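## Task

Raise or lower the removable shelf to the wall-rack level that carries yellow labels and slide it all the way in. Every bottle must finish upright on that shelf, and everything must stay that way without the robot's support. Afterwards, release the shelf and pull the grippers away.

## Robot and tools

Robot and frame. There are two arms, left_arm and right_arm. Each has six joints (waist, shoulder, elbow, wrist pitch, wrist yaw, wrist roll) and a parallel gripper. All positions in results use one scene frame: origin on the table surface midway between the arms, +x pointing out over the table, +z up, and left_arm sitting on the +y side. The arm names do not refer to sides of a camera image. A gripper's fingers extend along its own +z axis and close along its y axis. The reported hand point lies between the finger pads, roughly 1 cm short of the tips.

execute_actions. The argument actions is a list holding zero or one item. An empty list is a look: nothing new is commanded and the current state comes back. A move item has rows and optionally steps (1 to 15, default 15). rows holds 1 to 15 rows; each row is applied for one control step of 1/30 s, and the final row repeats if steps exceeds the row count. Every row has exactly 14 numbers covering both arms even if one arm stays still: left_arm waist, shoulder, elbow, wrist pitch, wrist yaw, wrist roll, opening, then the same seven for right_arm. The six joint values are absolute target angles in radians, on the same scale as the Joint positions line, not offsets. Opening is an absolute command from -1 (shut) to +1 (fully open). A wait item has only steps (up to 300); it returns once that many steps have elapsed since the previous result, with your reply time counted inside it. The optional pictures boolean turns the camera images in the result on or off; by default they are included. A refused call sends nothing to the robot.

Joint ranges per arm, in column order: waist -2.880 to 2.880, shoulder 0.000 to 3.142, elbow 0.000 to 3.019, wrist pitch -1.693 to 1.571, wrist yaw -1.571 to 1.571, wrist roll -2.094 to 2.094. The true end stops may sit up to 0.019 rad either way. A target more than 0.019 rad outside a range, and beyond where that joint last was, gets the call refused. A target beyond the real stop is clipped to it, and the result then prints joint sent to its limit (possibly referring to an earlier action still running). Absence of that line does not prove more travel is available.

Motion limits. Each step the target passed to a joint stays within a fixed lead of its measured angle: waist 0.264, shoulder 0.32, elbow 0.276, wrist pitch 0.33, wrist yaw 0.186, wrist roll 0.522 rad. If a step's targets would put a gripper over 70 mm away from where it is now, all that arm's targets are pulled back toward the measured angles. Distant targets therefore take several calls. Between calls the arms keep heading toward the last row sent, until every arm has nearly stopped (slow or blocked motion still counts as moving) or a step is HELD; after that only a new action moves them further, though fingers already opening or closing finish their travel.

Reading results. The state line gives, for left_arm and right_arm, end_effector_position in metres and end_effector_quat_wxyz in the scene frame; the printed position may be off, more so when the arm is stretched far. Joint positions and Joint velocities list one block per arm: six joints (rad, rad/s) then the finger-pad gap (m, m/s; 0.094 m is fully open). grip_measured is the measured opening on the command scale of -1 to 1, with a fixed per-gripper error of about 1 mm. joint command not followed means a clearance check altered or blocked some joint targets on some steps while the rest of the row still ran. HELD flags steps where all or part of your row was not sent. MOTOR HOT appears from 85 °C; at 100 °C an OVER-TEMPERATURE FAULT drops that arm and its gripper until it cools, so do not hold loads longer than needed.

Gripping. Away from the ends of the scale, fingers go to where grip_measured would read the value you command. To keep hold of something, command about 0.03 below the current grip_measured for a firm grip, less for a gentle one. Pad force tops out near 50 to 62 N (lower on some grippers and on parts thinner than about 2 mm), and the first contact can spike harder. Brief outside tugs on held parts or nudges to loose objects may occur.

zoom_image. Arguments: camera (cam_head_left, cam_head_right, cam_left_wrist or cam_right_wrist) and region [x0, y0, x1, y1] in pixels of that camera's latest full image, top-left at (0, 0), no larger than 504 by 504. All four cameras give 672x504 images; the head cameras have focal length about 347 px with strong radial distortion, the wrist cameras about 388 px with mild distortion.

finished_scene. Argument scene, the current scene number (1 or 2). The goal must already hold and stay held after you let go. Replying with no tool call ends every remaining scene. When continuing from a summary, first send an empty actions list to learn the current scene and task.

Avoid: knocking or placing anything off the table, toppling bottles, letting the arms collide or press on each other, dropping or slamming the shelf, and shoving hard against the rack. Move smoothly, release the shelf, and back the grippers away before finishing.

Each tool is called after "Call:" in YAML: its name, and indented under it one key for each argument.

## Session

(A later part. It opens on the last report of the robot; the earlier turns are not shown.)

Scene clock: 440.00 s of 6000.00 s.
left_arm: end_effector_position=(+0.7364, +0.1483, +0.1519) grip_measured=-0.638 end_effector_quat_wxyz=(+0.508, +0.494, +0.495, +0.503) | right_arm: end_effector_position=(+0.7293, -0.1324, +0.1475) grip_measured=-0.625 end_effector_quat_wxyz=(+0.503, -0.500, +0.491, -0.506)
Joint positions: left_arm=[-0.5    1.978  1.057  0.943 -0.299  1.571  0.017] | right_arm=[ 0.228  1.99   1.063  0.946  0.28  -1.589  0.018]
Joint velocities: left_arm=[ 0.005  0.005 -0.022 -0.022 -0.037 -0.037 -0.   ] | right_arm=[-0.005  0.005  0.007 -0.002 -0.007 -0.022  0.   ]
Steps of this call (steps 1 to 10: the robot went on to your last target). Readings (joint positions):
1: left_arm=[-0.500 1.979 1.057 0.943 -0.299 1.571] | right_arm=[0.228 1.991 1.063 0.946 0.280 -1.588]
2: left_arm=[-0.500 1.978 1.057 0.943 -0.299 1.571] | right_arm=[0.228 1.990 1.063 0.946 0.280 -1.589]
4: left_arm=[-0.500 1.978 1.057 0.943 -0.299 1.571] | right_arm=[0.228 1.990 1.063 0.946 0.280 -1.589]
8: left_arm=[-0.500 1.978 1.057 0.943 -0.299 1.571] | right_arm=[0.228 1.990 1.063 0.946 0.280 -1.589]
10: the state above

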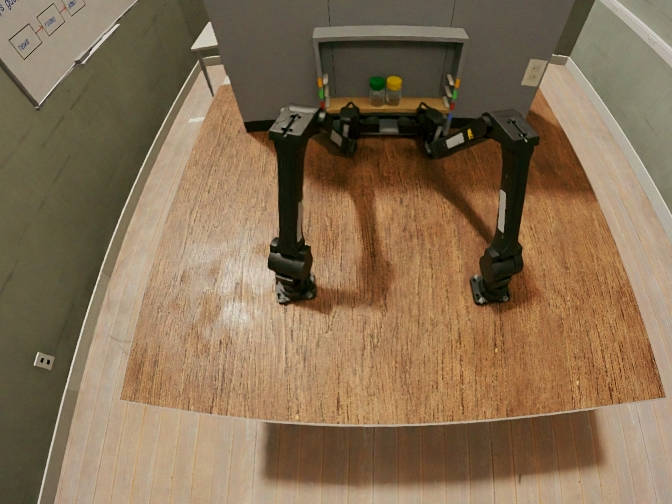

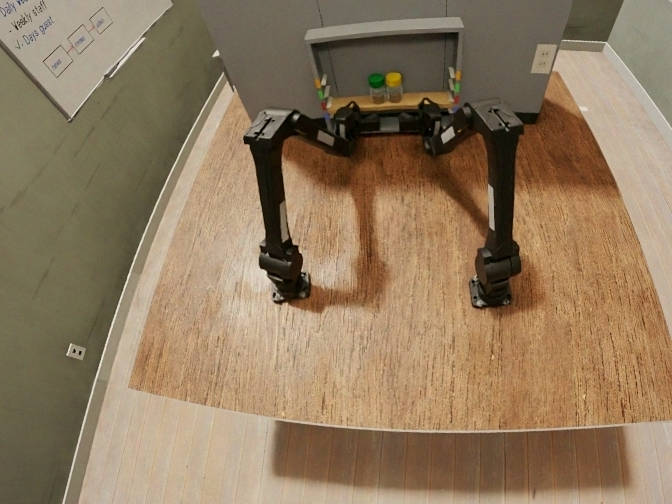

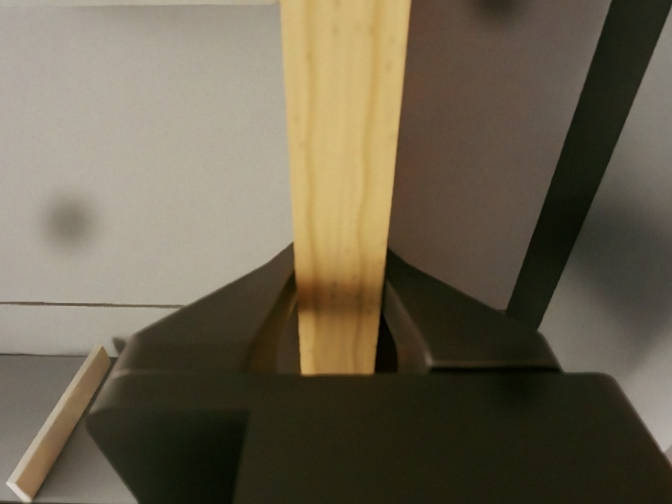

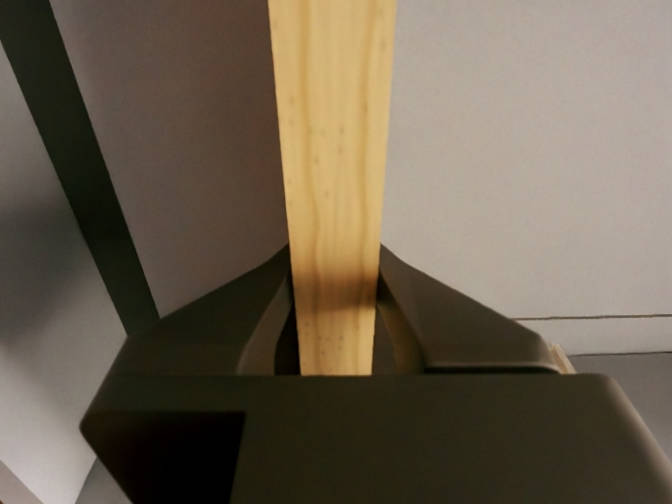

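Call:
execute_actions:
  actions:
    - {"rows": [[-0.503, 1.925, 1.080, 0.975, -0.301, 1.575, -0.67, 0.231, 1.951, 1.080, 0.982, 0.282, -1.58, -0.66],[-0.505, 1.925, 1.072, 0.980, -0.302, 1.575, -0.67, 0.233, 1.951, 1.072, 0.984, 0.283, -1.58, -0.66],[-0.506, 1.924, 1.065, 0.984, -0.303, 1.575, -0.67, 0.234, 1.950, 1.065, 0.987, 0.284, -1.58, -0.66],[-0.508, 1.922, 1.059, 0.987, -0.305, 1.575, -0.67, 0.235, 1.949, 1.059, 0.990, 0.285, -1.58, -0.66],[-0.509, 1.920, 1.053, 0.990, -0.306, 1.575, -0.67, 0.237, 1.947, 1.053, 0.993, 0.286, -1.58, -0.66],[-0.510, 1.917, 1.047, 0.993, -0.307, 1.575, -0.67, 0.238, 1.945, 1.047, 0.996, 0.287, -1.58, -0.66],[-0.512, 1.914, 1.041, 0.996, -0.308, 1.575, -0.67, 0.239, 1.943, 1.041, 0.999, 0.289, -1.58, -0.66],[-0.513, 1.911, 1.035, 0.999, -0.310, 1.575, -0.67, 0.240, 1.941, 1.035, 1.002, 0.290, -1.58, -0.66],[-0.515, 1.908, 1.029, 1.002, -0.311, 1.575, -0.67, 0.241, 1.939, 1.028, 1.005, 0.291, -1.58, -0.66],[-0.516, 1.905, 1.022, 1.005, -0.312, 1.575, -0.67, 0.243, 1.936, 1.022, 1.008, 0.292, -1.58, -0.66],[-0.517, 1.902, 1.016, 1.008, -0.313, 1.575, -0.67, 0.244, 1.934, 1.015, 1.010, 0.293, -1.58, -0.66],[-0.519, 1.899, 1.010, 1.011, -0.315, 1.575, -0.67, 0.245, 1.932, 1.009, 1.013, 0.294, -1.58, -0.66],[-0.520, 1.897, 1.004, 1.014, -0.316, 1.575, -0.67, 0.246, 1.930, 1.003, 1.016, 0.295, -1.58, -0.66],[-0.521, 1.895, 0.998, 1.016, -0.317, 1.575, -0.67, 0.247, 1.928, 0.997, 1.018, 0.296, -1.58, -0.66]], "steps": 15}
  pictures: false

Call:
execute_actions:
  actions:
    - {"steps": 12}
  pictures: false

Scene clock: 454.93 s of 6000.00 s.
left_arm: end_effector_position=(+0.7125, +0.1492, +0.1353) grip_measured=-0.638 end_effector_quat_wxyz=(+0.496, +0.505, +0.501, +0.498) | right_arm: end_effector_position=(+0.7065, -0.1308, +0.1299) grip_measured=-0.625 end_effector_quat_wxyz=(+0.494, -0.510, +0.497, -0.498)
Joint positions: left_arm=[-0.513  1.96   0.984  0.964 -0.314  1.571  0.017] | right_arm=[ 0.242  1.977  0.994  0.966  0.291 -1.582  0.018]
Joint velocities: left_arm=[-0.024 -0.063 -0.144  0.066 -0.007  0.022  0.001] | right_arm=[ 0.034 -0.063 -0.154  0.051 -0.066 -0.007 -0.   ]
Steps of this call (steps 1 to 15: the robot went on to your last target; steps 16 to 90: nothing new was sent; then 11.43 s passed at rest; steps 91 to 105: all 15 steps of this action). Readings (joint positions):
91: left_arm=[-0.500 1.978 1.057 0.943 -0.299 1.571] | right_arm=[0.228 1.990 1.063 0.946 0.280 -1.589]
92: left_arm=[-0.500 1.978 1.056 0.943 -0.299 1.571] | right_arm=[0.228 1.990 1.063 0.946 0.280 -1.589]
94: left_arm=[-0.501 1.978 1.053 0.943 -0.299 1.571] | right_arm=[0.229 1.990 1.061 0.946 0.280 -1.589]
98: left_arm=[-0.504 1.974 1.032 0.948 -0.305 1.571] | right_arm=[0.232 1.987 1.041 0.949 0.283 -1.589]
105: the state above

Scene clock: 455.33 s of 6000.00 s.
left_arm: end_effector_position=(+0.7103, +0.1493, +0.1382) grip_measured=-0.638 end_effector_quat_wxyz=(+0.498, +0.503, +0.501, +0.498) | right_arm: end_effector_position=(+0.7043, -0.1308, +0.1326) grip_measured=-0.625 end_effector_quat_wxyz=(+0.496, -0.509, +0.497, -0.498)
Joint positions: left_arm=[-0.514  1.953  0.977  0.969 -0.315  1.571  0.017] | right_arm=[ 0.243  1.97   0.988  0.971  0.291 -1.582  0.018]
Joint velocities: left_arm=[-0.005 -0.005 -0.002  0.017 -0.022 -0.051  0.   ] | right_arm=[ 0.005 -0.015 -0.017  0.002 -0.051  0.022  0.001]
Steps of this call (steps 1 to 12: the robot went on to your last target). Readings (joint positions):
1: left_arm=[-0.514 1.958 0.980 0.966 -0.315 1.571] | right_arm=[0.243 1.975 0.990 0.968 0.291 -1.582]
2: left_arm=[-0.514 1.957 0.977 0.966 -0.315 1.571] | right_arm=[0.243 1.974 0.989 0.969 0.291 -1.582]
4: left_arm=[-0.514 1.956 0.977 0.967 -0.315 1.571] | right_arm=[0.243 1.973 0.988 0.969 0.291 -1.582]
8: left_arm=[-0.514 1.954 0.977 0.969 -0.315 1.571] | right_arm=[0.243 1.970 0.988 0.971 0.291 -1.582]
12: the state above

Call:
execute_actions:
  actions:
    - {"rows": [[-0.5225, 1.891, 0.992, 1.019, -0.318, 1.575, -0.67, 0.248, 1.924, 0.991, 1.022, 0.297, -1.58, -0.66],[-0.524, 1.8875, 0.987, 1.022, -0.3195, 1.575, -0.67, 0.249, 1.921, 0.985, 1.025, 0.299, -1.58, -0.66],[-0.5255, 1.884, 0.981, 1.0245, -0.321, 1.575, -0.67, 0.250, 1.917, 0.979, 1.029, 0.300, -1.58, -0.66],[-0.527, 1.880, 0.975, 1.027, -0.322, 1.575, -0.67, 0.251, 1.913, 0.973, 1.033, 0.302, -1.58, -0.66],[-0.5285, 1.876, 0.970, 1.030, -0.323, 1.575, -0.67, 0.252, 1.910, 0.967, 1.036, 0.303, -1.58, -0.66],[-0.530, 1.8725, 0.964, 1.033, -0.3245, 1.575, -0.67, 0.2535, 1.906, 0.9605, 1.040, 0.3045, -1.58, -0.66],[-0.5315, 1.869, 0.958, 1.036, -0.326, 1.575, -0.67, 0.2545, 1.902, 0.954, 1.044, 0.306, -1.58, -0.66],[-0.533, 1.865, 0.953, 1.039, -0.327, 1.575, -0.67, 0.256, 1.899, 0.948, 1.047, 0.307, -1.58, -0.66],[-0.5345, 1.861, 0.947, 1.0415, -0.328, 1.575, -0.67, 0.257, 1.895, 0.942, 1.051, 0.309, -1.58, -0.66],[-0.536, 1.8575, 0.941, 1.044, -0.3295, 1.575, -0.67, 0.258, 1.891, 0.936, 1.055, 0.310, -1.58, -0.66],[-0.5375, 1.854, 0.936, 1.047, -0.331, 1.575, -0.67, 0.259, 1.888, 0.930, 1.058, 0.312, -1.58, -0.66],[-0.539, 1.850, 0.930, 1.050, -0.332, 1.575, -0.67, 0.260, 1.884, 0.924, 1.062, 0.313, -1.58, -0.66]], "steps": 12}
  pictures: false

Call:
execute_actions:
  actions:
    - {"rows": [[-0.5404, 1.847, 0.924, 1.053, -0.3334, 1.575, -0.67, 0.2614, 1.881, 0.918, 1.065, 0.3144, -1.58, -0.66],[-0.542, 1.844, 0.918, 1.056, -0.335, 1.575, -0.67, 0.263, 1.878, 0.912, 1.068, 0.316, -1.58, -0.66],[-0.543, 1.841, 0.912, 1.0585, -0.336, 1.575, -0.67, 0.264, 1.875, 0.906, 1.071, 0.317, -1.58, -0.66],[-0.5447, 1.838, 0.906, 1.061, -0.3377, 1.575, -0.67, 0.2657, 1.872, 0.900, 1.074, 0.3187, -1.58, -0.66],[-0.546, 1.8354, 0.900, 1.064, -0.339, 1.575, -0.67, 0.267, 1.8694, 0.894, 1.0766, 0.320, -1.58, -0.66],[-0.5475, 1.8325, 0.8945, 1.067, -0.3405, 1.575, -0.67, 0.2685, 1.8665, 0.888, 1.0795, 0.3215, -1.58, -0.66],[-0.549, 1.830, 0.889, 1.070, -0.342, 1.575, -0.67, 0.270, 1.864, 0.882, 1.082, 0.323, -1.58, -0.66],[-0.550, 1.827, 0.883, 1.073, -0.343, 1.575, -0.67, 0.271, 1.861, 0.876, 1.085, 0.324, -1.58, -0.66],[-0.552, 1.824, 0.877, 1.0755, -0.345, 1.575, -0.67, 0.273, 1.858, 0.870, 1.088, 0.326, -1.58, -0.66],[-0.553, 1.821, 0.871, 1.078, -0.346, 1.575, -0.67, 0.274, 1.855, 0.864, 1.091, 0.327, -1.58, -0.66],[-0.5546, 1.818, 0.865, 1.081, -0.3476, 1.575, -0.67, 0.2756, 1.852, 0.858, 1.094, 0.3286, -1.58, -0.66],[-0.556, 1.815, 0.859, 1.084, -0.349, 1.575, -0.67, 0.277, 1.849, 0.852, 1.097, 0.330, -1.58, -0.66]], "steps": 12}
  pictures: false

Call:
execute_actions:
  actions:
    - {"rows": [[-0.5577, 1.812, 0.853, 1.087, -0.3507, 1.575, -0.67, 0.2785, 1.846, 0.846, 1.100, 0.3315, -1.58, -0.66],[-0.559, 1.809, 0.8475, 1.0895, -0.352, 1.575, -0.67, 0.280, 1.843, 0.840, 1.103, 0.333, -1.58, -0.66],[-0.561, 1.8065, 0.842, 1.092, -0.354, 1.575, -0.67, 0.2815, 1.8405, 0.8345, 1.106, 0.3345, -1.58, -0.66],[-0.5627, 1.804, 0.836, 1.095, -0.3557, 1.575, -0.67, 0.283, 1.838, 0.829, 1.109, 0.336, -1.58, -0.66],[-0.564, 1.801, 0.830, 1.098, -0.357, 1.575, -0.67, 0.2845, 1.835, 0.823, 1.1116, 0.3375, -1.58, -0.66],[-0.566, 1.798, 0.8245, 1.1005, -0.359, 1.575, -0.67, 0.286, 1.832, 0.817, 1.1145, 0.339, -1.58, -0.66],[-0.5677, 1.795, 0.819, 1.103, -0.3607, 1.575, -0.67, 0.2875, 1.829, 0.811, 1.117, 0.3405, -1.58, -0.66],[-0.569, 1.792, 0.813, 1.106, -0.362, 1.575, -0.67, 0.289, 1.826, 0.805, 1.120, 0.342, -1.58, -0.66],[-0.571, 1.7895, 0.807, 1.109, -0.364, 1.575, -0.67, 0.2905, 1.8235, 0.7995, 1.123, 0.3435, -1.58, -0.66],[-0.5727, 1.787, 0.8015, 1.1115, -0.3657, 1.575, -0.67, 0.292, 1.821, 0.794, 1.126, 0.345, -1.58, -0.66],[-0.574, 1.784, 0.796, 1.114, -0.367, 1.575, -0.67, 0.2935, 1.818, 0.788, 1.129, 0.3465, -1.58, -0.66],[-0.576, 1.781, 0.790, 1.117, -0.369, 1.575, -0.67, 0.295, 1.815, 0.782, 1.132, 0.348, -1.58, -0.66]], "steps": 12}
  pictures: false

Call:
execute_actions:
  actions:
    - {"steps": 15}
  pictures: true

Scene clock: 488.50 s of 6000.00 s.
left_arm: end_effector_position=(+0.6910, +0.1472, +0.1441) grip_measured=-0.638 end_effector_quat_wxyz=(+0.502, +0.501, +0.498, +0.499) | right_arm: end_effector_position=(+0.6842, -0.1327, +0.1382) grip_measured=-0.625 end_effector_quat_wxyz=(+0.499, -0.504, +0.496, -0.502)
Joint positions: left_arm=[-0.53   1.916  0.923  0.996 -0.328  1.571  0.017] | right_arm=[ 0.253  1.933  0.928  1.006  0.306 -1.582  0.018]
Joint velocities: left_arm=[-0.054 -0.132 -0.154  0.076 -0.037  0.066 -0.   ] | right_arm=[ 0.015 -0.093 -0.144  0.12   0.125 -0.007  0.   ]
Steps of this call (steps 1 to 15: the robot went on to your last target; steps 16 to 90: nothing new was sent; then 29.77 s passed at rest; steps 91 to 102: all 12 steps of this action). Readings (joint positions):
91: left_arm=[-0.515 1.953 0.977 0.969 -0.315 1.571] | right_arm=[0.243 1.970 0.988 0.971 0.291 -1.582]
92: left_arm=[-0.515 1.953 0.976 0.970 -0.316 1.571] | right_arm=[0.243 1.969 0.987 0.972 0.292 -1.582]
94: left_arm=[-0.517 1.949 0.970 0.974 -0.317 1.571] | right_arm=[0.244 1.965 0.979 0.978 0.294 -1.582]
98: left_arm=[-0.524 1.933 0.946 0.985 -0.323 1.571] | right_arm=[0.248 1.949 0.953 0.992 0.300 -1.582]
102: the state above

Scene clock: 488.90 s of 6000.00 s.
left_arm: end_effector_position=(+0.6666, +0.1471, +0.1458) grip_measured=-0.638 end_effector_quat_wxyz=(+0.503, +0.500, +0.498, +0.500) | right_arm: end_effector_position=(+0.6594, -0.1323, +0.1397) grip_measured=-0.625 end_effector_quat_wxyz=(+0.499, -0.503, +0.495, -0.503)
Joint positions: left_arm=[-0.546  1.877  0.853  1.03  -0.344  1.572  0.017] | right_arm=[ 0.27   1.895  0.857  1.042  0.323 -1.583  0.018]
Joint velocities: left_arm=[-0.054 -0.083 -0.168  0.09  -0.051 -0.037 -0.001] | right_arm=[ 0.034 -0.073 -0.188  0.081  0.022  0.022 -0.   ]
Steps of this call (steps 1 to 12: all 12 steps of this action). Readings (joint positions):
1: left_arm=[-0.531 1.912 0.917 0.999 -0.329 1.571] | right_arm=[0.254 1.929 0.921 1.009 0.307 -1.582]
2: left_arm=[-0.532 1.908 0.911 1.002 -0.331 1.571] | right_arm=[0.256 1.925 0.916 1.013 0.309 -1.582]
4: left_arm=[-0.535 1.900 0.900 1.007 -0.333 1.572] | right_arm=[0.258 1.917 0.904 1.019 0.312 -1.582]
8: left_arm=[-0.541 1.888 0.877 1.019 -0.339 1.572] | right_arm=[0.264 1.905 0.881 1.031 0.317 -1.583]
12: the state above

Scene clock: 489.30 s of 6000.00 s.
left_arm: end_effector_position=(+0.6416, +0.1466, +0.1456) grip_measured=-0.638 end_effector_quat_wxyz=(+0.503, +0.500, +0.498, +0.500) | right_arm: end_effector_position=(+0.6344, -0.1324, +0.1396) grip_measured=-0.625 end_effector_quat_wxyz=(+0.500, -0.503, +0.495, -0.503)
Joint positions: left_arm=[-0.566  1.841  0.784  1.062 -0.364  1.572  0.017] | right_arm=[ 0.287  1.859  0.786  1.077  0.341 -1.583  0.018]
Joint velocities: left_arm=[-0.063 -0.093 -0.164  0.076 -0.051  0.11  -0.   ] | right_arm=[ 0.044 -0.093 -0.154  0.1    0.051 -0.022  0.001]
Steps of this call (steps 1 to 12: all 12 steps of this action). Readings (joint positions):
1: left_arm=[-0.548 1.875 0.847 1.033 -0.346 1.572] | right_arm=[0.271 1.892 0.850 1.045 0.324 -1.583]
2: left_arm=[-0.550 1.872 0.841 1.035 -0.347 1.572] | right_arm=[0.272 1.889 0.844 1.048 0.326 -1.583]
4: left_arm=[-0.553 1.866 0.829 1.040 -0.350 1.572] | right_arm=[0.275 1.883 0.833 1.054 0.329 -1.583]
8: left_arm=[-0.559 1.854 0.807 1.051 -0.357 1.572] | right_arm=[0.281 1.871 0.809 1.066 0.335 -1.583]
12: the state above

Scene clock: 489.80 s of 6000.00 s.
left_arm: end_effector_position=(+0.6371, +0.1467, +0.1463) grip_measured=-0.638 end_effector_quat_wxyz=(+0.503, +0.500, +0.498, +0.500) | right_arm: end_effector_position=(+0.6301, -0.1324, +0.1400) grip_measured=-0.625 end_effector_quat_wxyz=(+0.500, -0.503, +0.495, -0.503)
Joint positions: left_arm=[-0.57   1.834  0.772  1.068 -0.367  1.572  0.017] | right_arm=[ 0.29   1.852  0.774  1.083  0.343 -1.583  0.018]
Joint velocities: left_arm=[ 0.005  0.005 -0.017 -0.012  0.051  0.037  0.   ] | right_arm=[-0.015 -0.015 -0.007 -0.002  0.022 -0.051 -0.001]
Steps of this call (steps 1 to 15: the robot went on to your last target). Readings (joint positions):
1: left_arm=[-0.568 1.838 0.779 1.065 -0.365 1.572] | right_arm=[0.289 1.856 0.781 1.080 0.342 -1.583]
2: left_arm=[-0.569 1.836 0.775 1.067 -0.366 1.572] | right_arm=[0.290 1.854 0.778 1.082 0.343 -1.583]
4: left_arm=[-0.570 1.834 0.772 1.068 -0.367 1.572] | right_arm=[0.290 1.852 0.774 1.083 0.343 -1.583]
8: left_arm=[-0.570 1.834 0.772 1.068 -0.367 1.572] | right_arm=[0.291 1.852 0.774 1.083 0.343 -1.583]
15: the state above

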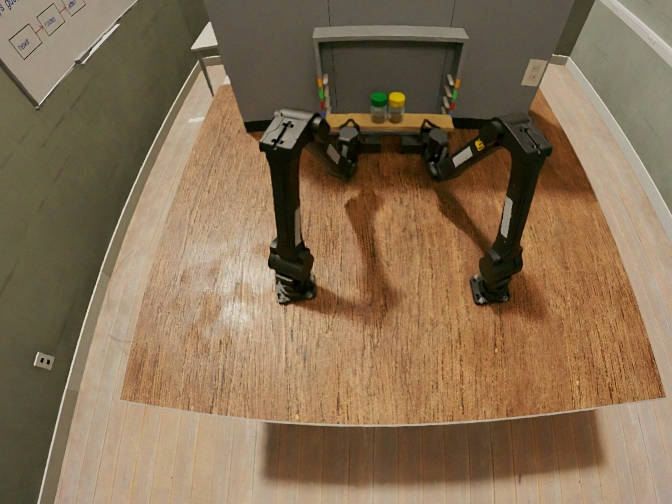

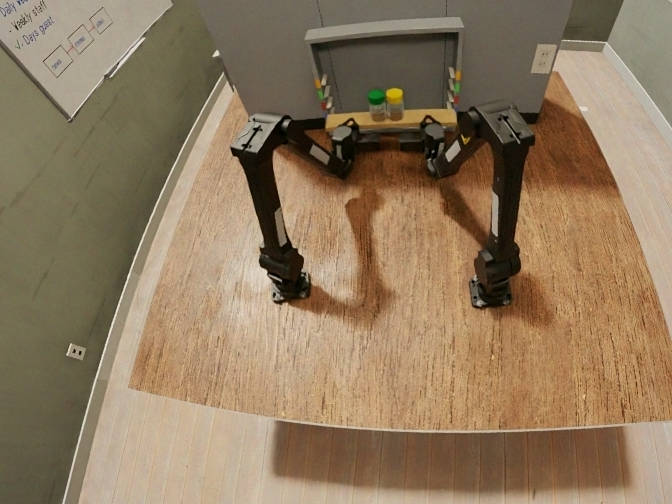

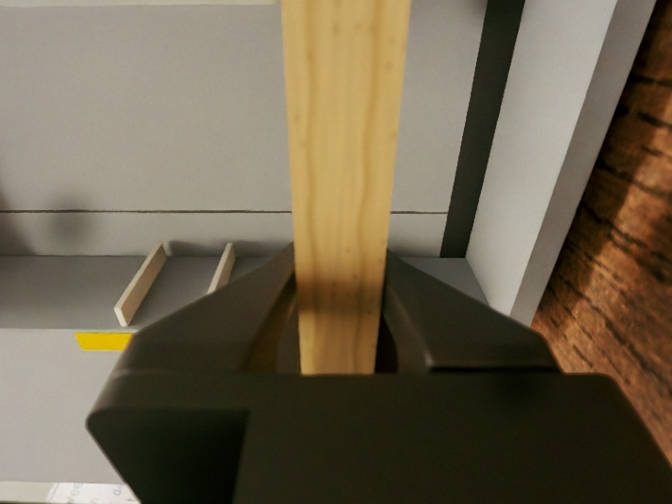

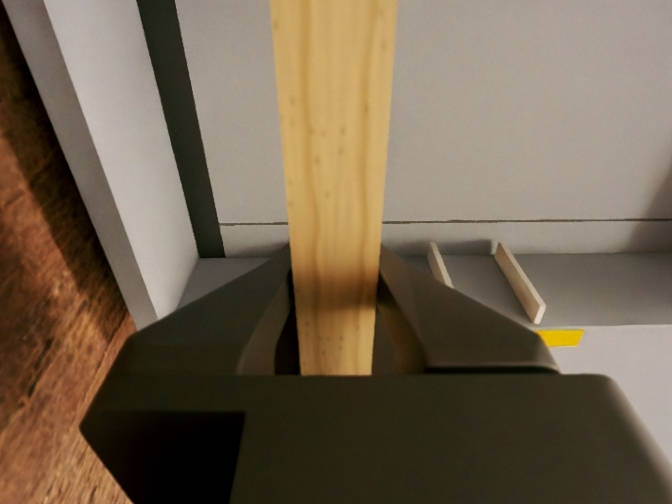

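Call:
zoom_image:
  camera: "cam_head_left"
  region: [300, 60, 480, 170]

Region (300, 60, 480, 170) of cam_head_left's 672x504 image, scaled by 2.800, with more detail than that image has.

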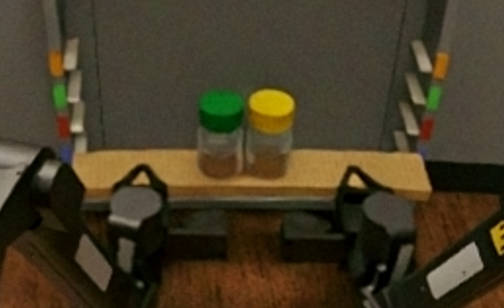

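Call:
execute_actions:
  actions:
    - {"rows": [[-0.570, 1.779, 0.805, 1.095, -0.367, 1.575, -0.67, 0.290, 1.813, 0.800, 1.115, 0.343, -1.58, -0.66],[-0.570, 1.776, 0.815, 1.080, -0.367, 1.575, -0.67, 0.290, 1.810, 0.810, 1.101, 0.343, -1.58, -0.66],[-0.570, 1.771, 0.820, 1.072, -0.367, 1.575, -0.67, 0.290, 1.805, 0.815, 1.093, 0.343, -1.58, -0.66],[-0.570, 1.765, 0.822, 1.064, -0.367, 1.575, -0.67, 0.290, 1.799, 0.816, 1.086, 0.343, -1.58, -0.66],[-0.570, 1.758, 0.823, 1.056, -0.367, 1.575, -0.67, 0.290, 1.792, 0.817, 1.078, 0.343, -1.58, -0.66],[-0.570, 1.7505, 0.824, 1.047, -0.367, 1.575, -0.67, 0.290, 1.785, 0.818, 1.070, 0.343, -1.58, -0.66],[-0.570, 1.743, 0.825, 1.039, -0.367, 1.575, -0.67, 0.290, 1.7775, 0.819, 1.061, 0.343, -1.58, -0.66],[-0.570, 1.7355, 0.826, 1.030, -0.367, 1.575, -0.67, 0.290, 1.770, 0.820, 1.053, 0.343, -1.58, -0.66],[-0.570, 1.728, 0.827, 1.022, -0.367, 1.575, -0.67, 0.290, 1.763, 0.820, 1.044, 0.343, -1.58, -0.66],[-0.570, 1.7205, 0.828, 1.013, -0.367, 1.575, -0.67, 0.290, 1.7555, 0.821, 1.036, 0.343, -1.58, -0.66],[-0.570, 1.713, 0.829, 1.004, -0.367, 1.575, -0.67, 0.290, 1.748, 0.822, 1.028, 0.343, -1.58, -0.66],[-0.570, 1.7055, 0.830, 0.996, -0.367, 1.575, -0.67, 0.290, 1.741, 0.823, 1.019, 0.343, -1.58, -0.66],[-0.570, 1.698, 0.831, 0.987, -0.367, 1.575, -0.67, 0.290, 1.734, 0.823, 1.011, 0.343, -1.58, -0.66],[-0.570, 1.691, 0.833, 0.978, -0.367, 1.575, -0.67, 0.290, 1.7265, 0.824, 1.002, 0.343, -1.58, -0.66],[-0.570, 1.684, 0.834, 0.970, -0.367, 1.575, -0.67, 0.290, 1.7195, 0.825, 0.994, 0.343, -1.58, -0.66]], "steps": 15}
  pictures: false

Call:
execute_actions:
  actions:
    - {"rows": [[-0.570, 1.677, 0.8356, 0.961, -0.367, 1.575, -0.67, 0.290, 1.7124, 0.8264, 0.9855, 0.343, -1.58, -0.66],[-0.570, 1.670, 0.837, 0.953, -0.367, 1.575, -0.67, 0.290, 1.705, 0.828, 0.977, 0.343, -1.58, -0.66],[-0.570, 1.663, 0.839, 0.944, -0.367, 1.575, -0.67, 0.290, 1.698, 0.829, 0.968, 0.343, -1.58, -0.66],[-0.570, 1.656, 0.840, 0.935, -0.367, 1.575, -0.67, 0.290, 1.691, 0.831, 0.960, 0.343, -1.58, -0.66],[-0.570, 1.6486, 0.842, 0.927, -0.367, 1.575, -0.67, 0.290, 1.684, 0.832, 0.951, 0.343, -1.58, -0.66],[-0.570, 1.6415, 0.8435, 0.918, -0.367, 1.575, -0.67, 0.290, 1.677, 0.8335, 0.943, 0.343, -1.58, -0.66],[-0.570, 1.634, 0.845, 0.909, -0.367, 1.575, -0.67, 0.290, 1.670, 0.835, 0.934, 0.343, -1.58, -0.66],[-0.570, 1.627, 0.847, 0.901, -0.367, 1.575, -0.67, 0.290, 1.6625, 0.836, 0.926, 0.343, -1.58, -0.66],[-0.570, 1.620, 0.848, 0.892, -0.367, 1.575, -0.67, 0.290, 1.655, 0.838, 0.917, 0.343, -1.58, -0.66],[-0.570, 1.613, 0.850, 0.883, -0.367, 1.575, -0.67, 0.290, 1.648, 0.839, 0.909, 0.343, -1.58, -0.66],[-0.570, 1.607, 0.851, 0.876, -0.367, 1.575, -0.67, 0.290, 1.642, 0.840, 0.901, 0.343, -1.58, -0.66],[-0.570, 1.602, 0.852, 0.870, -0.367, 1.575, -0.67, 0.290, 1.637, 0.841, 0.895, 0.343, -1.58, -0.66],[-0.570, 1.599, 0.853, 0.866, -0.367, 1.575, -0.67, 0.290, 1.634, 0.842, 0.8915, 0.343, -1.58, -0.66]], "steps": 15}
  pictures: false

Call:
execute_actions:
  actions:
    - {"steps": 10}
  pictures: false

Scene clock: 518.47 s of 6000.00 s.
left_arm: end_effector_position=(+0.6349, +0.1475, +0.1758) grip_measured=-0.638 end_effector_quat_wxyz=(+0.503, +0.499, +0.497, +0.500) | right_arm: end_effector_position=(+0.6280, -0.1319, +0.1691) grip_measured=-0.625 end_effector_quat_wxyz=(+0.500, -0.504, +0.494, -0.502)
Joint positions: left_arm=[-0.57   1.75   0.772  0.984 -0.367  1.572  0.017] | right_arm=[ 0.292  1.768  0.774  0.998  0.341 -1.583  0.018]
Joint velocities: left_arm=[ 0.005 -0.269  0.017 -0.237  0.022  0.051  0.   ] | right_arm=[-0.005 -0.259  0.002 -0.256 -0.051 -0.051  0.   ]
Steps of this call (steps 1 to 15: the robot went on to your last target; steps 16 to 90: nothing new was sent; then 25.17 s passed at rest; steps 91 to 105: all 15 steps of this action). Readings (joint positions):
91: left_arm=[-0.570 1.834 0.772 1.068 -0.367 1.572] | right_arm=[0.290 1.852 0.774 1.083 0.343 -1.583]
92: left_arm=[-0.570 1.834 0.772 1.068 -0.367 1.572] | right_arm=[0.291 1.852 0.774 1.083 0.343 -1.583]
94: left_arm=[-0.570 1.832 0.772 1.067 -0.367 1.572] | right_arm=[0.290 1.850 0.774 1.080 0.343 -1.583]
98: left_arm=[-0.570 1.813 0.772 1.041 -0.367 1.572] | right_arm=[0.291 1.829 0.774 1.053 0.343 -1.583]
105: the state above

Scene clock: 518.97 s of 6000.00 s.
left_arm: end_effector_position=(+0.6318, +0.1456, +0.2094) grip_measured=-0.638 end_effector_quat_wxyz=(+0.501, +0.505, +0.497, +0.497) | right_arm: end_effector_position=(+0.6229, -0.1335, +0.2017) grip_measured=-0.625 end_effector_quat_wxyz=(+0.497, -0.507, +0.496, -0.499)
Joint positions: left_arm=[-0.574  1.653  0.783  0.866 -0.365  1.572  0.017] | right_arm=[ 0.292  1.668  0.775  0.886  0.341 -1.581  0.018]
Joint velocities: left_arm=[-0.015 -0.122  0.017 -0.051  0.007 -0.081  0.   ] | right_arm=[ 0.015 -0.103  0.022 -0.051 -0.051  0.007 -0.   ]
Steps of this call (steps 1 to 15: all 15 steps of this action). Readings (joint positions):
1: left_arm=[-0.570 1.741 0.773 0.975 -0.366 1.572] | right_arm=[0.292 1.760 0.774 0.990 0.341 -1.583]
2: left_arm=[-0.570 1.734 0.774 0.967 -0.366 1.572] | right_arm=[0.292 1.752 0.774 0.982 0.341 -1.583]
4: left_arm=[-0.570 1.720 0.776 0.950 -0.366 1.572] | right_arm=[0.292 1.737 0.774 0.966 0.341 -1.583]
8: left_arm=[-0.572 1.694 0.778 0.914 -0.365 1.572] | right_arm=[0.292 1.711 0.774 0.932 0.341 -1.583]
15: the state above

Scene clock: 519.30 s of 6000.00 s.
left_arm: end_effector_position=(+0.6321, +0.1455, +0.2131) grip_measured=-0.638 end_effector_quat_wxyz=(+0.503, +0.503, +0.497, +0.497) | right_arm: end_effector_position=(+0.6236, -0.1333, +0.2051) grip_measured=-0.625 end_effector_quat_wxyz=(+0.499, -0.506, +0.496, -0.500)
Joint positions: left_arm=[-0.574  1.647  0.786  0.861 -0.365  1.572  0.017] | right_arm=[ 0.292  1.663  0.779  0.881  0.341 -1.581  0.018]
Joint velocities: left_arm=[-0.005 -0.005  0.007 -0.012 -0.037  0.066  0.001] | right_arm=[-0.015  0.005  0.002 -0.002 -0.051 -0.051 -0.001]
Steps of this call (steps 1 to 10: the robot went on to your last target). Readings (joint positions):
1: left_arm=[-0.574 1.650 0.784 0.864 -0.365 1.572] | right_arm=[0.292 1.665 0.776 0.884 0.341 -1.581]
2: left_arm=[-0.574 1.648 0.785 0.864 -0.365 1.572] | right_arm=[0.292 1.663 0.777 0.884 0.341 -1.581]
4: left_arm=[-0.574 1.647 0.786 0.864 -0.365 1.572] | right_arm=[0.292 1.663 0.779 0.883 0.341 -1.581]
8: left_arm=[-0.574 1.647 0.786 0.861 -0.365 1.572] | right_arm=[0.292 1.663 0.779 0.881 0.341 -1.581]
10: the state above

Call:
execute_actions:
  actions: []

Scene clock: 534.77 s of 6000.00 s.
left_arm: end_effector_position=(+0.6321, +0.1455, +0.2131) grip_measured=-0.638 end_effector_quat_wxyz=(+0.503, +0.503, +0.497, +0.497) | right_arm: end_effector_position=(+0.6236, -0.1333, +0.2051) grip_measured=-0.625 end_effector_quat_wxyz=(+0.499, -0.506, +0.496, -0.500)
Joint positions: left_arm=[-0.574  1.647  0.786  0.861 -0.365  1.572  0.017] | right_arm=[ 0.292  1.663  0.779  0.881  0.341 -1.581  0.018]
Joint velocities: left_arm=[-0.005  0.005 -0.017 -0.017 -0.022 -0.007 -0.002] | right_arm=[-0.015 -0.015  0.017  0.022  0.007  0.081 -0.   ]
Steps of this call (steps 1 to 15: the robot went on to your last target; steps 16 to 90: nothing new was sent; then 12.47 s passed at rest). Readings (joint positions):
1: left_arm=[-0.574 1.647 0.786 0.861 -0.365 1.572] | right_arm=[0.292 1.663 0.779 0.881 0.341 -1.581]
2: left_arm=[-0.574 1.647 0.786 0.861 -0.365 1.572] | right_arm=[0.292 1.663 0.779 0.881 0.341 -1.581]
4: left_arm=[-0.574 1.647 0.786 0.861 -0.365 1.572] | right_arm=[0.292 1.663 0.779 0.881 0.341 -1.581]
8: left_arm=[-0.574 1.647 0.786 0.861 -0.365 1.572] | right_arm=[0.292 1.663 0.779 0.881 0.341 -1.581]
90: the state above
All arms were judged still, so your last target was given up. Only a new action makes them travel on or press farther. Fingers that are still opening or closing keep moving.

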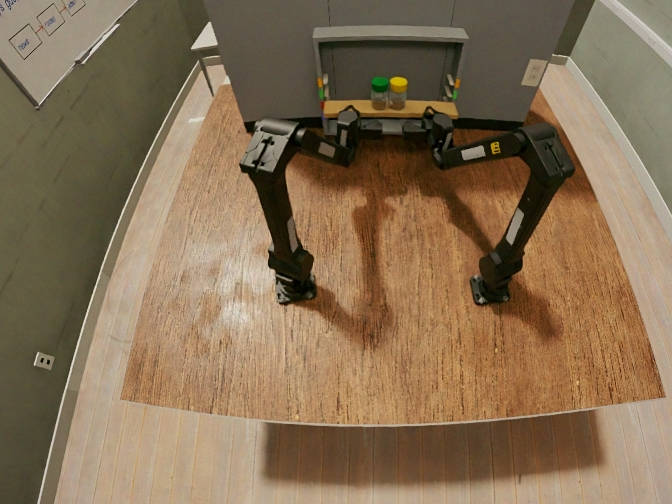

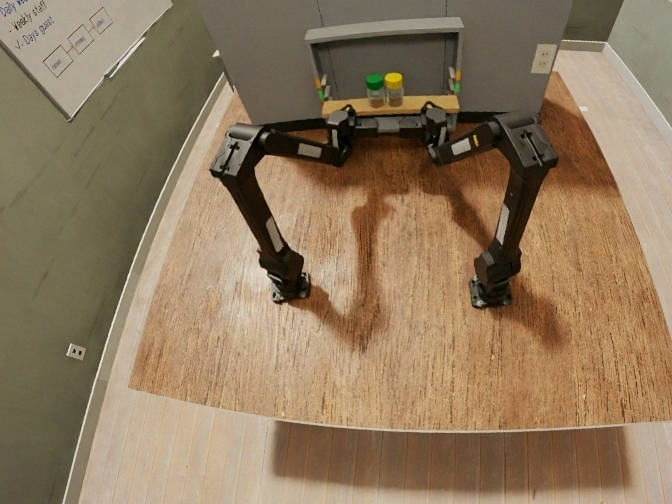

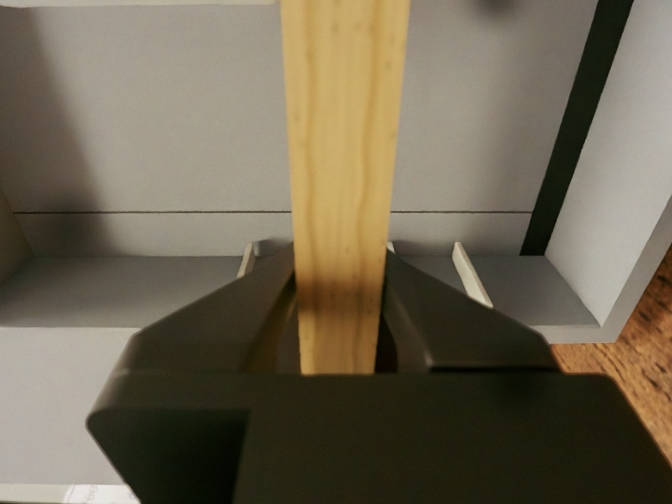

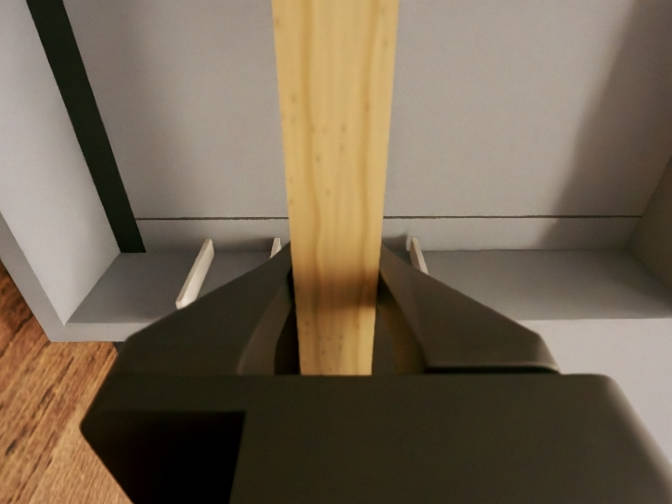

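Call:
zoom_image:
  camera: "cam_head_left"
  region: [290, 10, 490, 160]

Region (290, 10, 490, 160) of cam_head_left's 672x504 image, scaled by 2.520, with more detail than that image has; it fills the top 378 rows of this view, and the rest is white.

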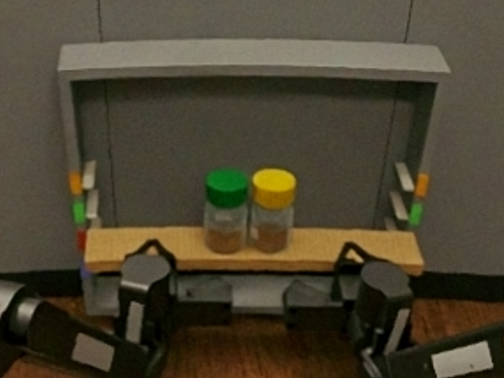

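Call:
execute_actions:
  actions:
    - {"rows": [ [-0.570,1.5955,0.8550,0.8605,-0.367,1.575,-0.67, 0.290,1.6304,0.8441,0.8860,0.343,-1.58,-0.66], [-0.570,1.5919,0.8570,0.8551,-0.367,1.575,-0.67, 0.290,1.6268,0.8461,0.8805,0.343,-1.58,-0.66], [-0.570,1.5884,0.8589,0.8496,-0.367,1.575,-0.67, 0.290,1.6232,0.8482,0.8750,0.343,-1.58,-0.66], [-0.570,1.5848,0.8609,0.8441,-0.367,1.575,-0.67, 0.290,1.6197,0.8502,0.8694,0.343,-1.58,-0.66], [-0.570,1.5813,0.8629,0.8386,-0.367,1.575,-0.67, 0.290,1.6161,0.8523,0.8639,0.343,-1.58,-0.66], [-0.570,1.5777,0.8649,0.8332,-0.367,1.575,-0.67, 0.290,1.6125,0.8543,0.8584,0.343,-1.58,-0.66], [-0.570,1.5742,0.8668,0.8277,-0.367,1.575,-0.67, 0.290,1.6089,0.8564,0.8529,0.343,-1.58,-0.66], [-0.570,1.5707,0.8688,0.8222,-0.367,1.575,-0.67, 0.290,1.6053,0.8584,0.8474,0.343,-1.58,-0.66], [-0.570,1.5671,0.8708,0.8167,-0.367,1.575,-0.67, 0.290,1.6017,0.8605,0.8419,0.343,-1.58,-0.66], [-0.570,1.5636,0.8728,0.8113,-0.367,1.575,-0.67, 0.290,1.5982,0.8625,0.8364,0.343,-1.58,-0.66], [-0.570,1.5600,0.8747,0.8058,-0.367,1.575,-0.67, 0.290,1.5946,0.8646,0.8309,0.343,-1.58,-0.66], [-0.570,1.5565,0.8767,0.8003,-0.367,1.575,-0.67, 0.290,1.5910,0.8666,0.8253,0.343,-1.58,-0.66], [-0.570,1.5530,0.8787,0.7949,-0.367,1.575,-0.67, 0.290,1.5874,0.8687,0.8198,0.343,-1.58,-0.66], [-0.570,1.5494,0.8807,0.7894,-0.367,1.575,-0.67, 0.290,1.5838,0.8707,0.8143,0.343,-1.58,-0.66], [-0.570,1.5459,0.8826,0.7839,-0.367,1.575,-0.67, 0.290,1.5802,0.8728,0.8088,0.343,-1.58,-0.66] ], "steps": 15}
  pictures: false

Call:
execute_actions:
  actions:
    - {"rows": [ [-0.570,1.5423,0.8846,0.7784,-0.367,1.575,-0.67, 0.290,1.5767,0.8748,0.8033,0.343,-1.58,-0.66], [-0.570,1.5388,0.8866,0.7730,-0.367,1.575,-0.67, 0.290,1.5731,0.8769,0.7978,0.343,-1.58,-0.66], [-0.570,1.5352,0.8886,0.7675,-0.367,1.575,-0.67, 0.290,1.5695,0.8789,0.7923,0.343,-1.58,-0.66], [-0.570,1.5317,0.8905,0.7620,-0.367,1.575,-0.67, 0.290,1.5659,0.8810,0.7868,0.343,-1.58,-0.66], [-0.570,1.5282,0.8925,0.7565,-0.367,1.575,-0.67, 0.290,1.5623,0.8830,0.7812,0.343,-1.58,-0.66], [-0.570,1.5246,0.8945,0.7511,-0.367,1.575,-0.67, 0.290,1.5587,0.8851,0.7757,0.343,-1.58,-0.66], [-0.570,1.5211,0.8965,0.7456,-0.367,1.575,-0.67, 0.290,1.5552,0.8871,0.7702,0.343,-1.58,-0.66], [-0.570,1.5175,0.8984,0.7401,-0.367,1.575,-0.67, 0.290,1.5516,0.8892,0.7647,0.343,-1.58,-0.66], [-0.570,1.5140,0.9004,0.7346,-0.367,1.575,-0.67, 0.290,1.5480,0.8912,0.7592,0.343,-1.58,-0.66], [-0.570,1.5105,0.9024,0.7292,-0.367,1.575,-0.67, 0.290,1.5444,0.8933,0.7537,0.343,-1.58,-0.66], [-0.570,1.5069,0.9044,0.7237,-0.367,1.575,-0.67, 0.290,1.5408,0.8953,0.7482,0.343,-1.58,-0.66], [-0.570,1.5034,0.9064,0.7182,-0.367,1.575,-0.67, 0.290,1.5372,0.8974,0.7426,0.343,-1.58,-0.66], [-0.570,1.4998,0.9083,0.7128,-0.367,1.575,-0.67, 0.290,1.5336,0.8994,0.7371,0.343,-1.58,-0.66], [-0.570,1.4963,0.9103,0.7073,-0.367,1.575,-0.67, 0.290,1.5301,0.9015,0.7316,0.343,-1.58,-0.66], [-0.570,1.4927,0.9123,0.7018,-0.367,1.575,-0.67, 0.290,1.5265,0.9035,0.7261,0.343,-1.58,-0.66] ], "steps": 15}
  pictures: false

Call:
execute_actions:
  actions:
    - {"steps": 15}
  pictures: false

Scene clock: 571.97 s of 6000.00 s.
left_arm: end_effector_position=(+0.6333, +0.1454, +0.2281) grip_measured=-0.639 end_effector_quat_wxyz=(+0.498, +0.507, +0.499, +0.496) | right_arm: end_effector_position=(+0.6250, -0.1331, +0.2195) grip_measured=-0.625 end_effector_quat_wxyz=(+0.495, -0.509, +0.500, -0.497)
Joint positions: left_arm=[-0.574  1.607  0.803  0.79  -0.366  1.572  0.017] | right_arm=[ 0.292  1.623  0.796  0.809  0.343 -1.575  0.018]
Joint velocities: left_arm=[-0.005 -0.161  0.071 -0.154 -0.007  0.007  0.001] | right_arm=[-0.015 -0.132  0.051 -0.178 -0.022 -0.081  0.   ]
Steps of this call (steps 1 to 90: nothing new was sent; then 33.70 s passed at rest; steps 91 to 105: all 15 steps of this action). Readings (joint positions):
91: left_arm=[-0.574 1.647 0.786 0.860 -0.365 1.572] | right_arm=[0.292 1.663 0.779 0.880 0.341 -1.581]
92: left_arm=[-0.574 1.647 0.786 0.858 -0.365 1.572] | right_arm=[0.292 1.662 0.779 0.877 0.341 -1.581]
94: left_arm=[-0.574 1.646 0.786 0.850 -0.365 1.572] | right_arm=[0.292 1.661 0.779 0.869 0.341 -1.581]
98: left_arm=[-0.574 1.638 0.789 0.827 -0.365 1.572] | right_arm=[0.292 1.653 0.781 0.847 0.341 -1.576]
105: the state above

Scene clock: 572.47 s of 6000.00 s.
left_arm: end_effector_position=(+0.6338, +0.1454, +0.2528) grip_measured=-0.639 end_effector_quat_wxyz=(+0.496, +0.508, +0.500, +0.496) | right_arm: end_effector_position=(+0.6261, -0.1328, +0.2439) grip_measured=-0.625 end_effector_quat_wxyz=(+0.493, -0.510, +0.501, -0.496)
Joint positions: left_arm=[-0.574  1.554  0.829  0.708 -0.368  1.572  0.017] | right_arm=[ 0.292  1.57   0.821  0.727  0.344 -1.575  0.018]
Joint velocities: left_arm=[-0.015 -0.122  0.037 -0.139  0.022  0.066  0.001] | right_arm=[-0.015 -0.112  0.037 -0.188 -0.007 -0.007 -0.   ]
Steps of this call (steps 1 to 15: all 15 steps of this action). Readings (joint positions):
1: left_arm=[-0.574 1.603 0.806 0.785 -0.367 1.572] | right_arm=[0.292 1.618 0.798 0.804 0.344 -1.575]
2: left_arm=[-0.574 1.598 0.808 0.780 -0.367 1.572] | right_arm=[0.292 1.614 0.800 0.799 0.344 -1.575]
4: left_arm=[-0.574 1.590 0.812 0.769 -0.368 1.572] | right_arm=[0.292 1.606 0.804 0.788 0.344 -1.575]
8: left_arm=[-0.574 1.576 0.818 0.747 -0.368 1.572] | right_arm=[0.292 1.592 0.810 0.766 0.344 -1.575]
15: the state above

Scene clock: 572.97 s of 6000.00 s.
left_arm: end_effector_position=(+0.6340, +0.1456, +0.2606) grip_measured=-0.639 end_effector_quat_wxyz=(+0.499, +0.505, +0.499, +0.497) | right_arm: end_effector_position=(+0.6263, -0.1328, +0.2515) grip_measured=-0.625 end_effector_quat_wxyz=(+0.496, -0.507, +0.500, -0.497)
Joint positions: left_arm=[-0.574  1.542  0.835  0.697 -0.368  1.572  0.017] | right_arm=[ 0.292  1.558  0.827  0.715  0.344 -1.575  0.018]
Joint velocities: left_arm=[-0.005  0.005 -0.012 -0.012  0.022  0.022 -0.   ] | right_arm=[-0.005 -0.024 -0.002  0.002 -0.007  0.022  0.   ]
Steps of this call (steps 1 to 15: the robot went on to your last target). Readings (joint positions):
1: left_arm=[-0.574 1.551 0.830 0.704 -0.368 1.572] | right_arm=[0.292 1.566 0.822 0.722 0.344 -1.575]
2: left_arm=[-0.574 1.548 0.832 0.701 -0.368 1.572] | right_arm=[0.292 1.563 0.823 0.720 0.344 -1.575]
4: left_arm=[-0.574 1.544 0.834 0.699 -0.368 1.572] | right_arm=[0.292 1.560 0.826 0.718 0.344 -1.575]
8: left_arm=[-0.574 1.542 0.835 0.699 -0.368 1.572] | right_arm=[0.292 1.558 0.827 0.717 0.344 -1.575]
15: the state above

Call:
execute_actions:
  actions:
    - {"rows": [ [-0.570,1.4887,0.9157,0.7018,-0.367,1.575,-0.67, 0.290,1.5224,0.9073,0.7261,0.343,-1.58,-0.66], [-0.570,1.4847,0.9192,0.7018,-0.367,1.575,-0.67, 0.290,1.5183,0.9112,0.7261,0.343,-1.58,-0.66], [-0.570,1.4807,0.9226,0.6955,-0.367,1.575,-0.67, 0.290,1.5142,0.9150,0.7198,0.343,-1.58,-0.66], [-0.570,1.4767,0.9260,0.6892,-0.367,1.575,-0.67, 0.290,1.5101,0.9188,0.7135,0.343,-1.58,-0.66], [-0.570,1.4727,0.9295,0.6829,-0.367,1.575,-0.67, 0.290,1.5060,0.9227,0.7072,0.343,-1.58,-0.66], [-0.570,1.4687,0.9329,0.6765,-0.367,1.575,-0.67, 0.290,1.5019,0.9265,0.7010,0.343,-1.58,-0.66], [-0.570,1.4646,0.9363,0.6702,-0.367,1.575,-0.67, 0.290,1.4978,0.9303,0.6947,0.343,-1.58,-0.66], [-0.570,1.4606,0.9397,0.6639,-0.367,1.575,-0.67, 0.290,1.4937,0.9341,0.6884,0.343,-1.58,-0.66], [-0.570,1.4566,0.9432,0.6576,-0.367,1.575,-0.67, 0.290,1.4896,0.9380,0.6821,0.343,-1.58,-0.66], [-0.570,1.4526,0.9466,0.6513,-0.367,1.575,-0.67, 0.290,1.4855,0.9418,0.6758,0.343,-1.58,-0.66], [-0.570,1.4486,0.9500,0.6450,-0.367,1.575,-0.67, 0.290,1.4814,0.9456,0.6695,0.343,-1.58,-0.66], [-0.570,1.4446,0.9535,0.6387,-0.367,1.575,-0.67, 0.290,1.4773,0.9495,0.6633,0.343,-1.58,-0.66], [-0.570,1.4406,0.9569,0.6323,-0.367,1.575,-0.67, 0.290,1.4732,0.9533,0.6570,0.343,-1.58,-0.66], [-0.570,1.4406,0.9569,0.6260,-0.367,1.575,-0.67, 0.290,1.4732,0.9533,0.6507,0.343,-1.58,-0.66], [-0.570,1.4406,0.9569,0.6197,-0.367,1.575,-0.67, 0.290,1.4732,0.9533,0.6444,0.343,-1.58,-0.66] ], "steps": 15}
  pictures: false

Call:
execute_actions:
  actions:
    - {"steps": 20}

Scene clock: 589.47 s of 6000.00 s.
left_arm: end_effector_position=(+0.6345, +0.1461, +0.2799) grip_measured=-0.639 end_effector_quat_wxyz=(+0.497, +0.506, +0.500, +0.497) | right_arm: end_effector_position=(+0.6275, -0.1323, +0.2717) grip_measured=-0.625 end_effector_quat_wxyz=(+0.494, -0.509, +0.500, -0.497)
Joint positions: left_arm=[-0.573  1.505  0.859  0.633 -0.37   1.572  0.017] | right_arm=[ 0.292  1.519  0.854  0.645  0.344 -1.575  0.018]
Joint velocities: left_arm=[-0.005 -0.093  0.081 -0.193 -0.051 -0.007  0.   ] | right_arm=[-0.015 -0.112  0.11  -0.217  0.066 -0.022 -0.001]
Steps of this call (steps 1 to 15: the robot went on to your last target; steps 16 to 90: nothing new was sent; then 13.00 s passed at rest; steps 91 to 105: all 15 steps of this action). Readings (joint positions):
91: left_arm=[-0.574 1.542 0.835 0.697 -0.368 1.572] | right_arm=[0.292 1.558 0.827 0.715 0.344 -1.575]
92: left_arm=[-0.574 1.542 0.835 0.697 -0.368 1.572] | right_arm=[0.292 1.557 0.827 0.715 0.344 -1.575]
94: left_arm=[-0.574 1.540 0.836 0.693 -0.368 1.572] | right_arm=[0.292 1.555 0.829 0.710 0.344 -1.575]
98: left_arm=[-0.573 1.531 0.842 0.674 -0.369 1.572] | right_arm=[0.292 1.545 0.837 0.687 0.344 -1.575]
105: the state above

Scene clock: 590.13 s of 6000.00 s.
left_arm: end_effector_position=(+0.6363, +0.1467, +0.2953) grip_measured=-0.639 end_effector_quat_wxyz=(+0.502, +0.500, +0.498, +0.500) | right_arm: end_effector_position=(+0.6297, -0.1318, +0.2868) grip_measured=-0.625 end_effector_quat_wxyz=(+0.499, -0.504, +0.496, -0.501)
Joint positions: left_arm=[-0.571  1.488  0.877  0.615 -0.37   1.572  0.017] | right_arm=[ 0.292  1.505  0.873  0.632  0.344 -1.58   0.018]
Joint velocities: left_arm=[-0.005 -0.015 -0.002  0.017  0.022  0.007  0.   ] | right_arm=[ 0.015 -0.005 -0.002  0.002 -0.051 -0.037 -0.001]
Steps of this call (steps 1 to 20: the robot went on to your last target). Readings (joint positions):
1: left_arm=[-0.573 1.501 0.862 0.628 -0.370 1.572] | right_arm=[0.292 1.515 0.857 0.639 0.344 -1.575]
2: left_arm=[-0.572 1.498 0.865 0.623 -0.370 1.572] | right_arm=[0.292 1.513 0.860 0.636 0.344 -1.575]
4: left_arm=[-0.572 1.493 0.871 0.620 -0.370 1.572] | right_arm=[0.292 1.509 0.866 0.634 0.344 -1.576]
8: left_arm=[-0.571 1.489 0.877 0.617 -0.370 1.572] | right_arm=[0.292 1.505 0.873 0.634 0.344 -1.579]
20: the state above

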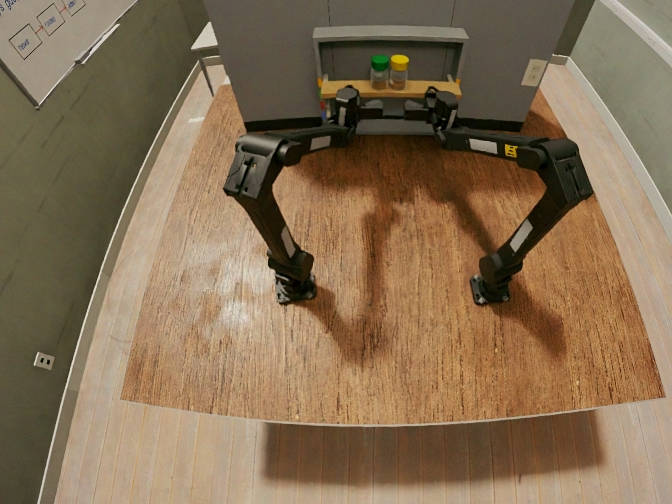

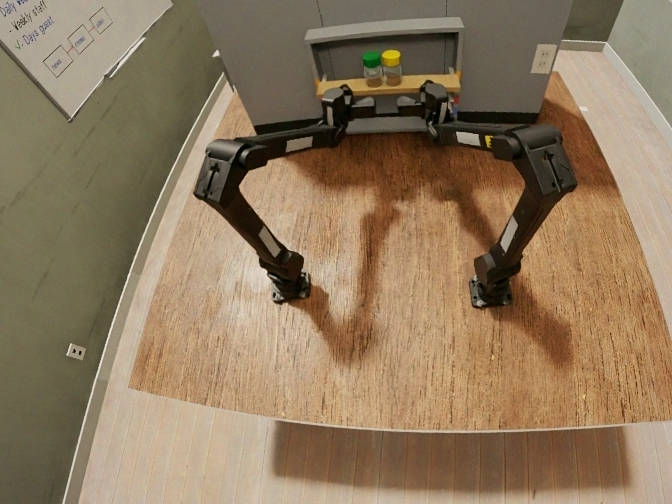

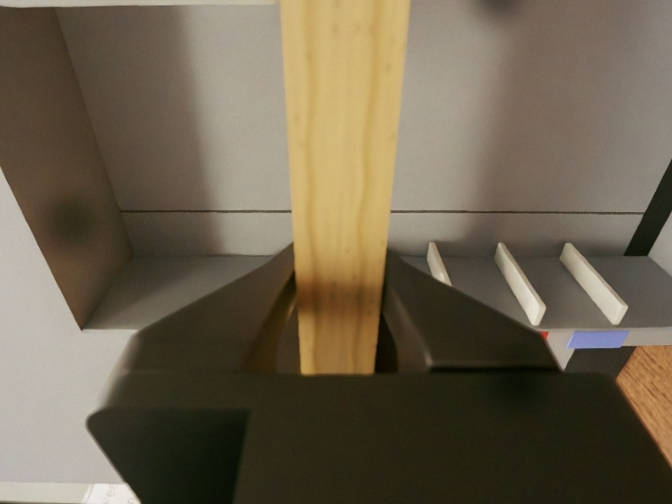

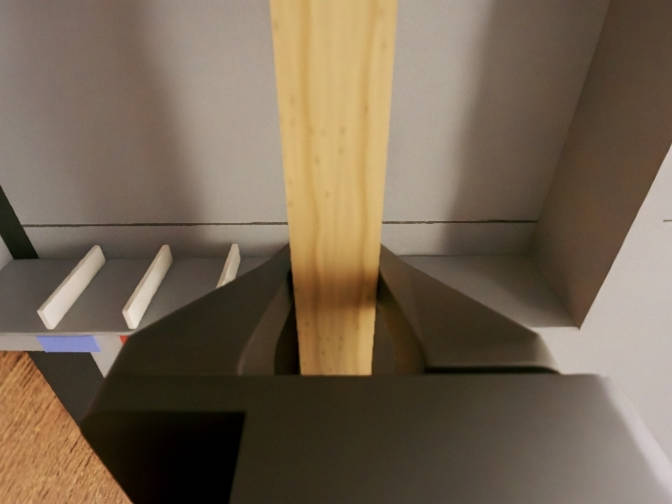

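Call:
zoom_image:
  camera: "cam_head_left"
  region: [300, 20, 480, 140]

Call:
zoom_image:
  camera: "cam_head_right"
  region: [295, 10, 475, 130]

Region (300, 20, 480, 140) of cam_head_left's 672x504 image, scaled by 2.800, with more detail than that image has.

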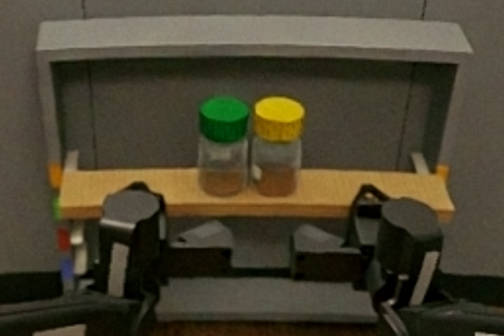

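Region (295, 10, 475, 130) of cam_head_right's 672x504 image, scaled by 2.800, with more detail than that image has.

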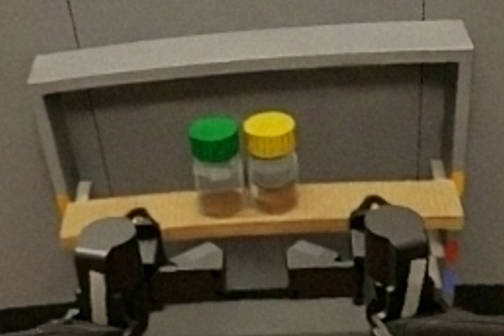

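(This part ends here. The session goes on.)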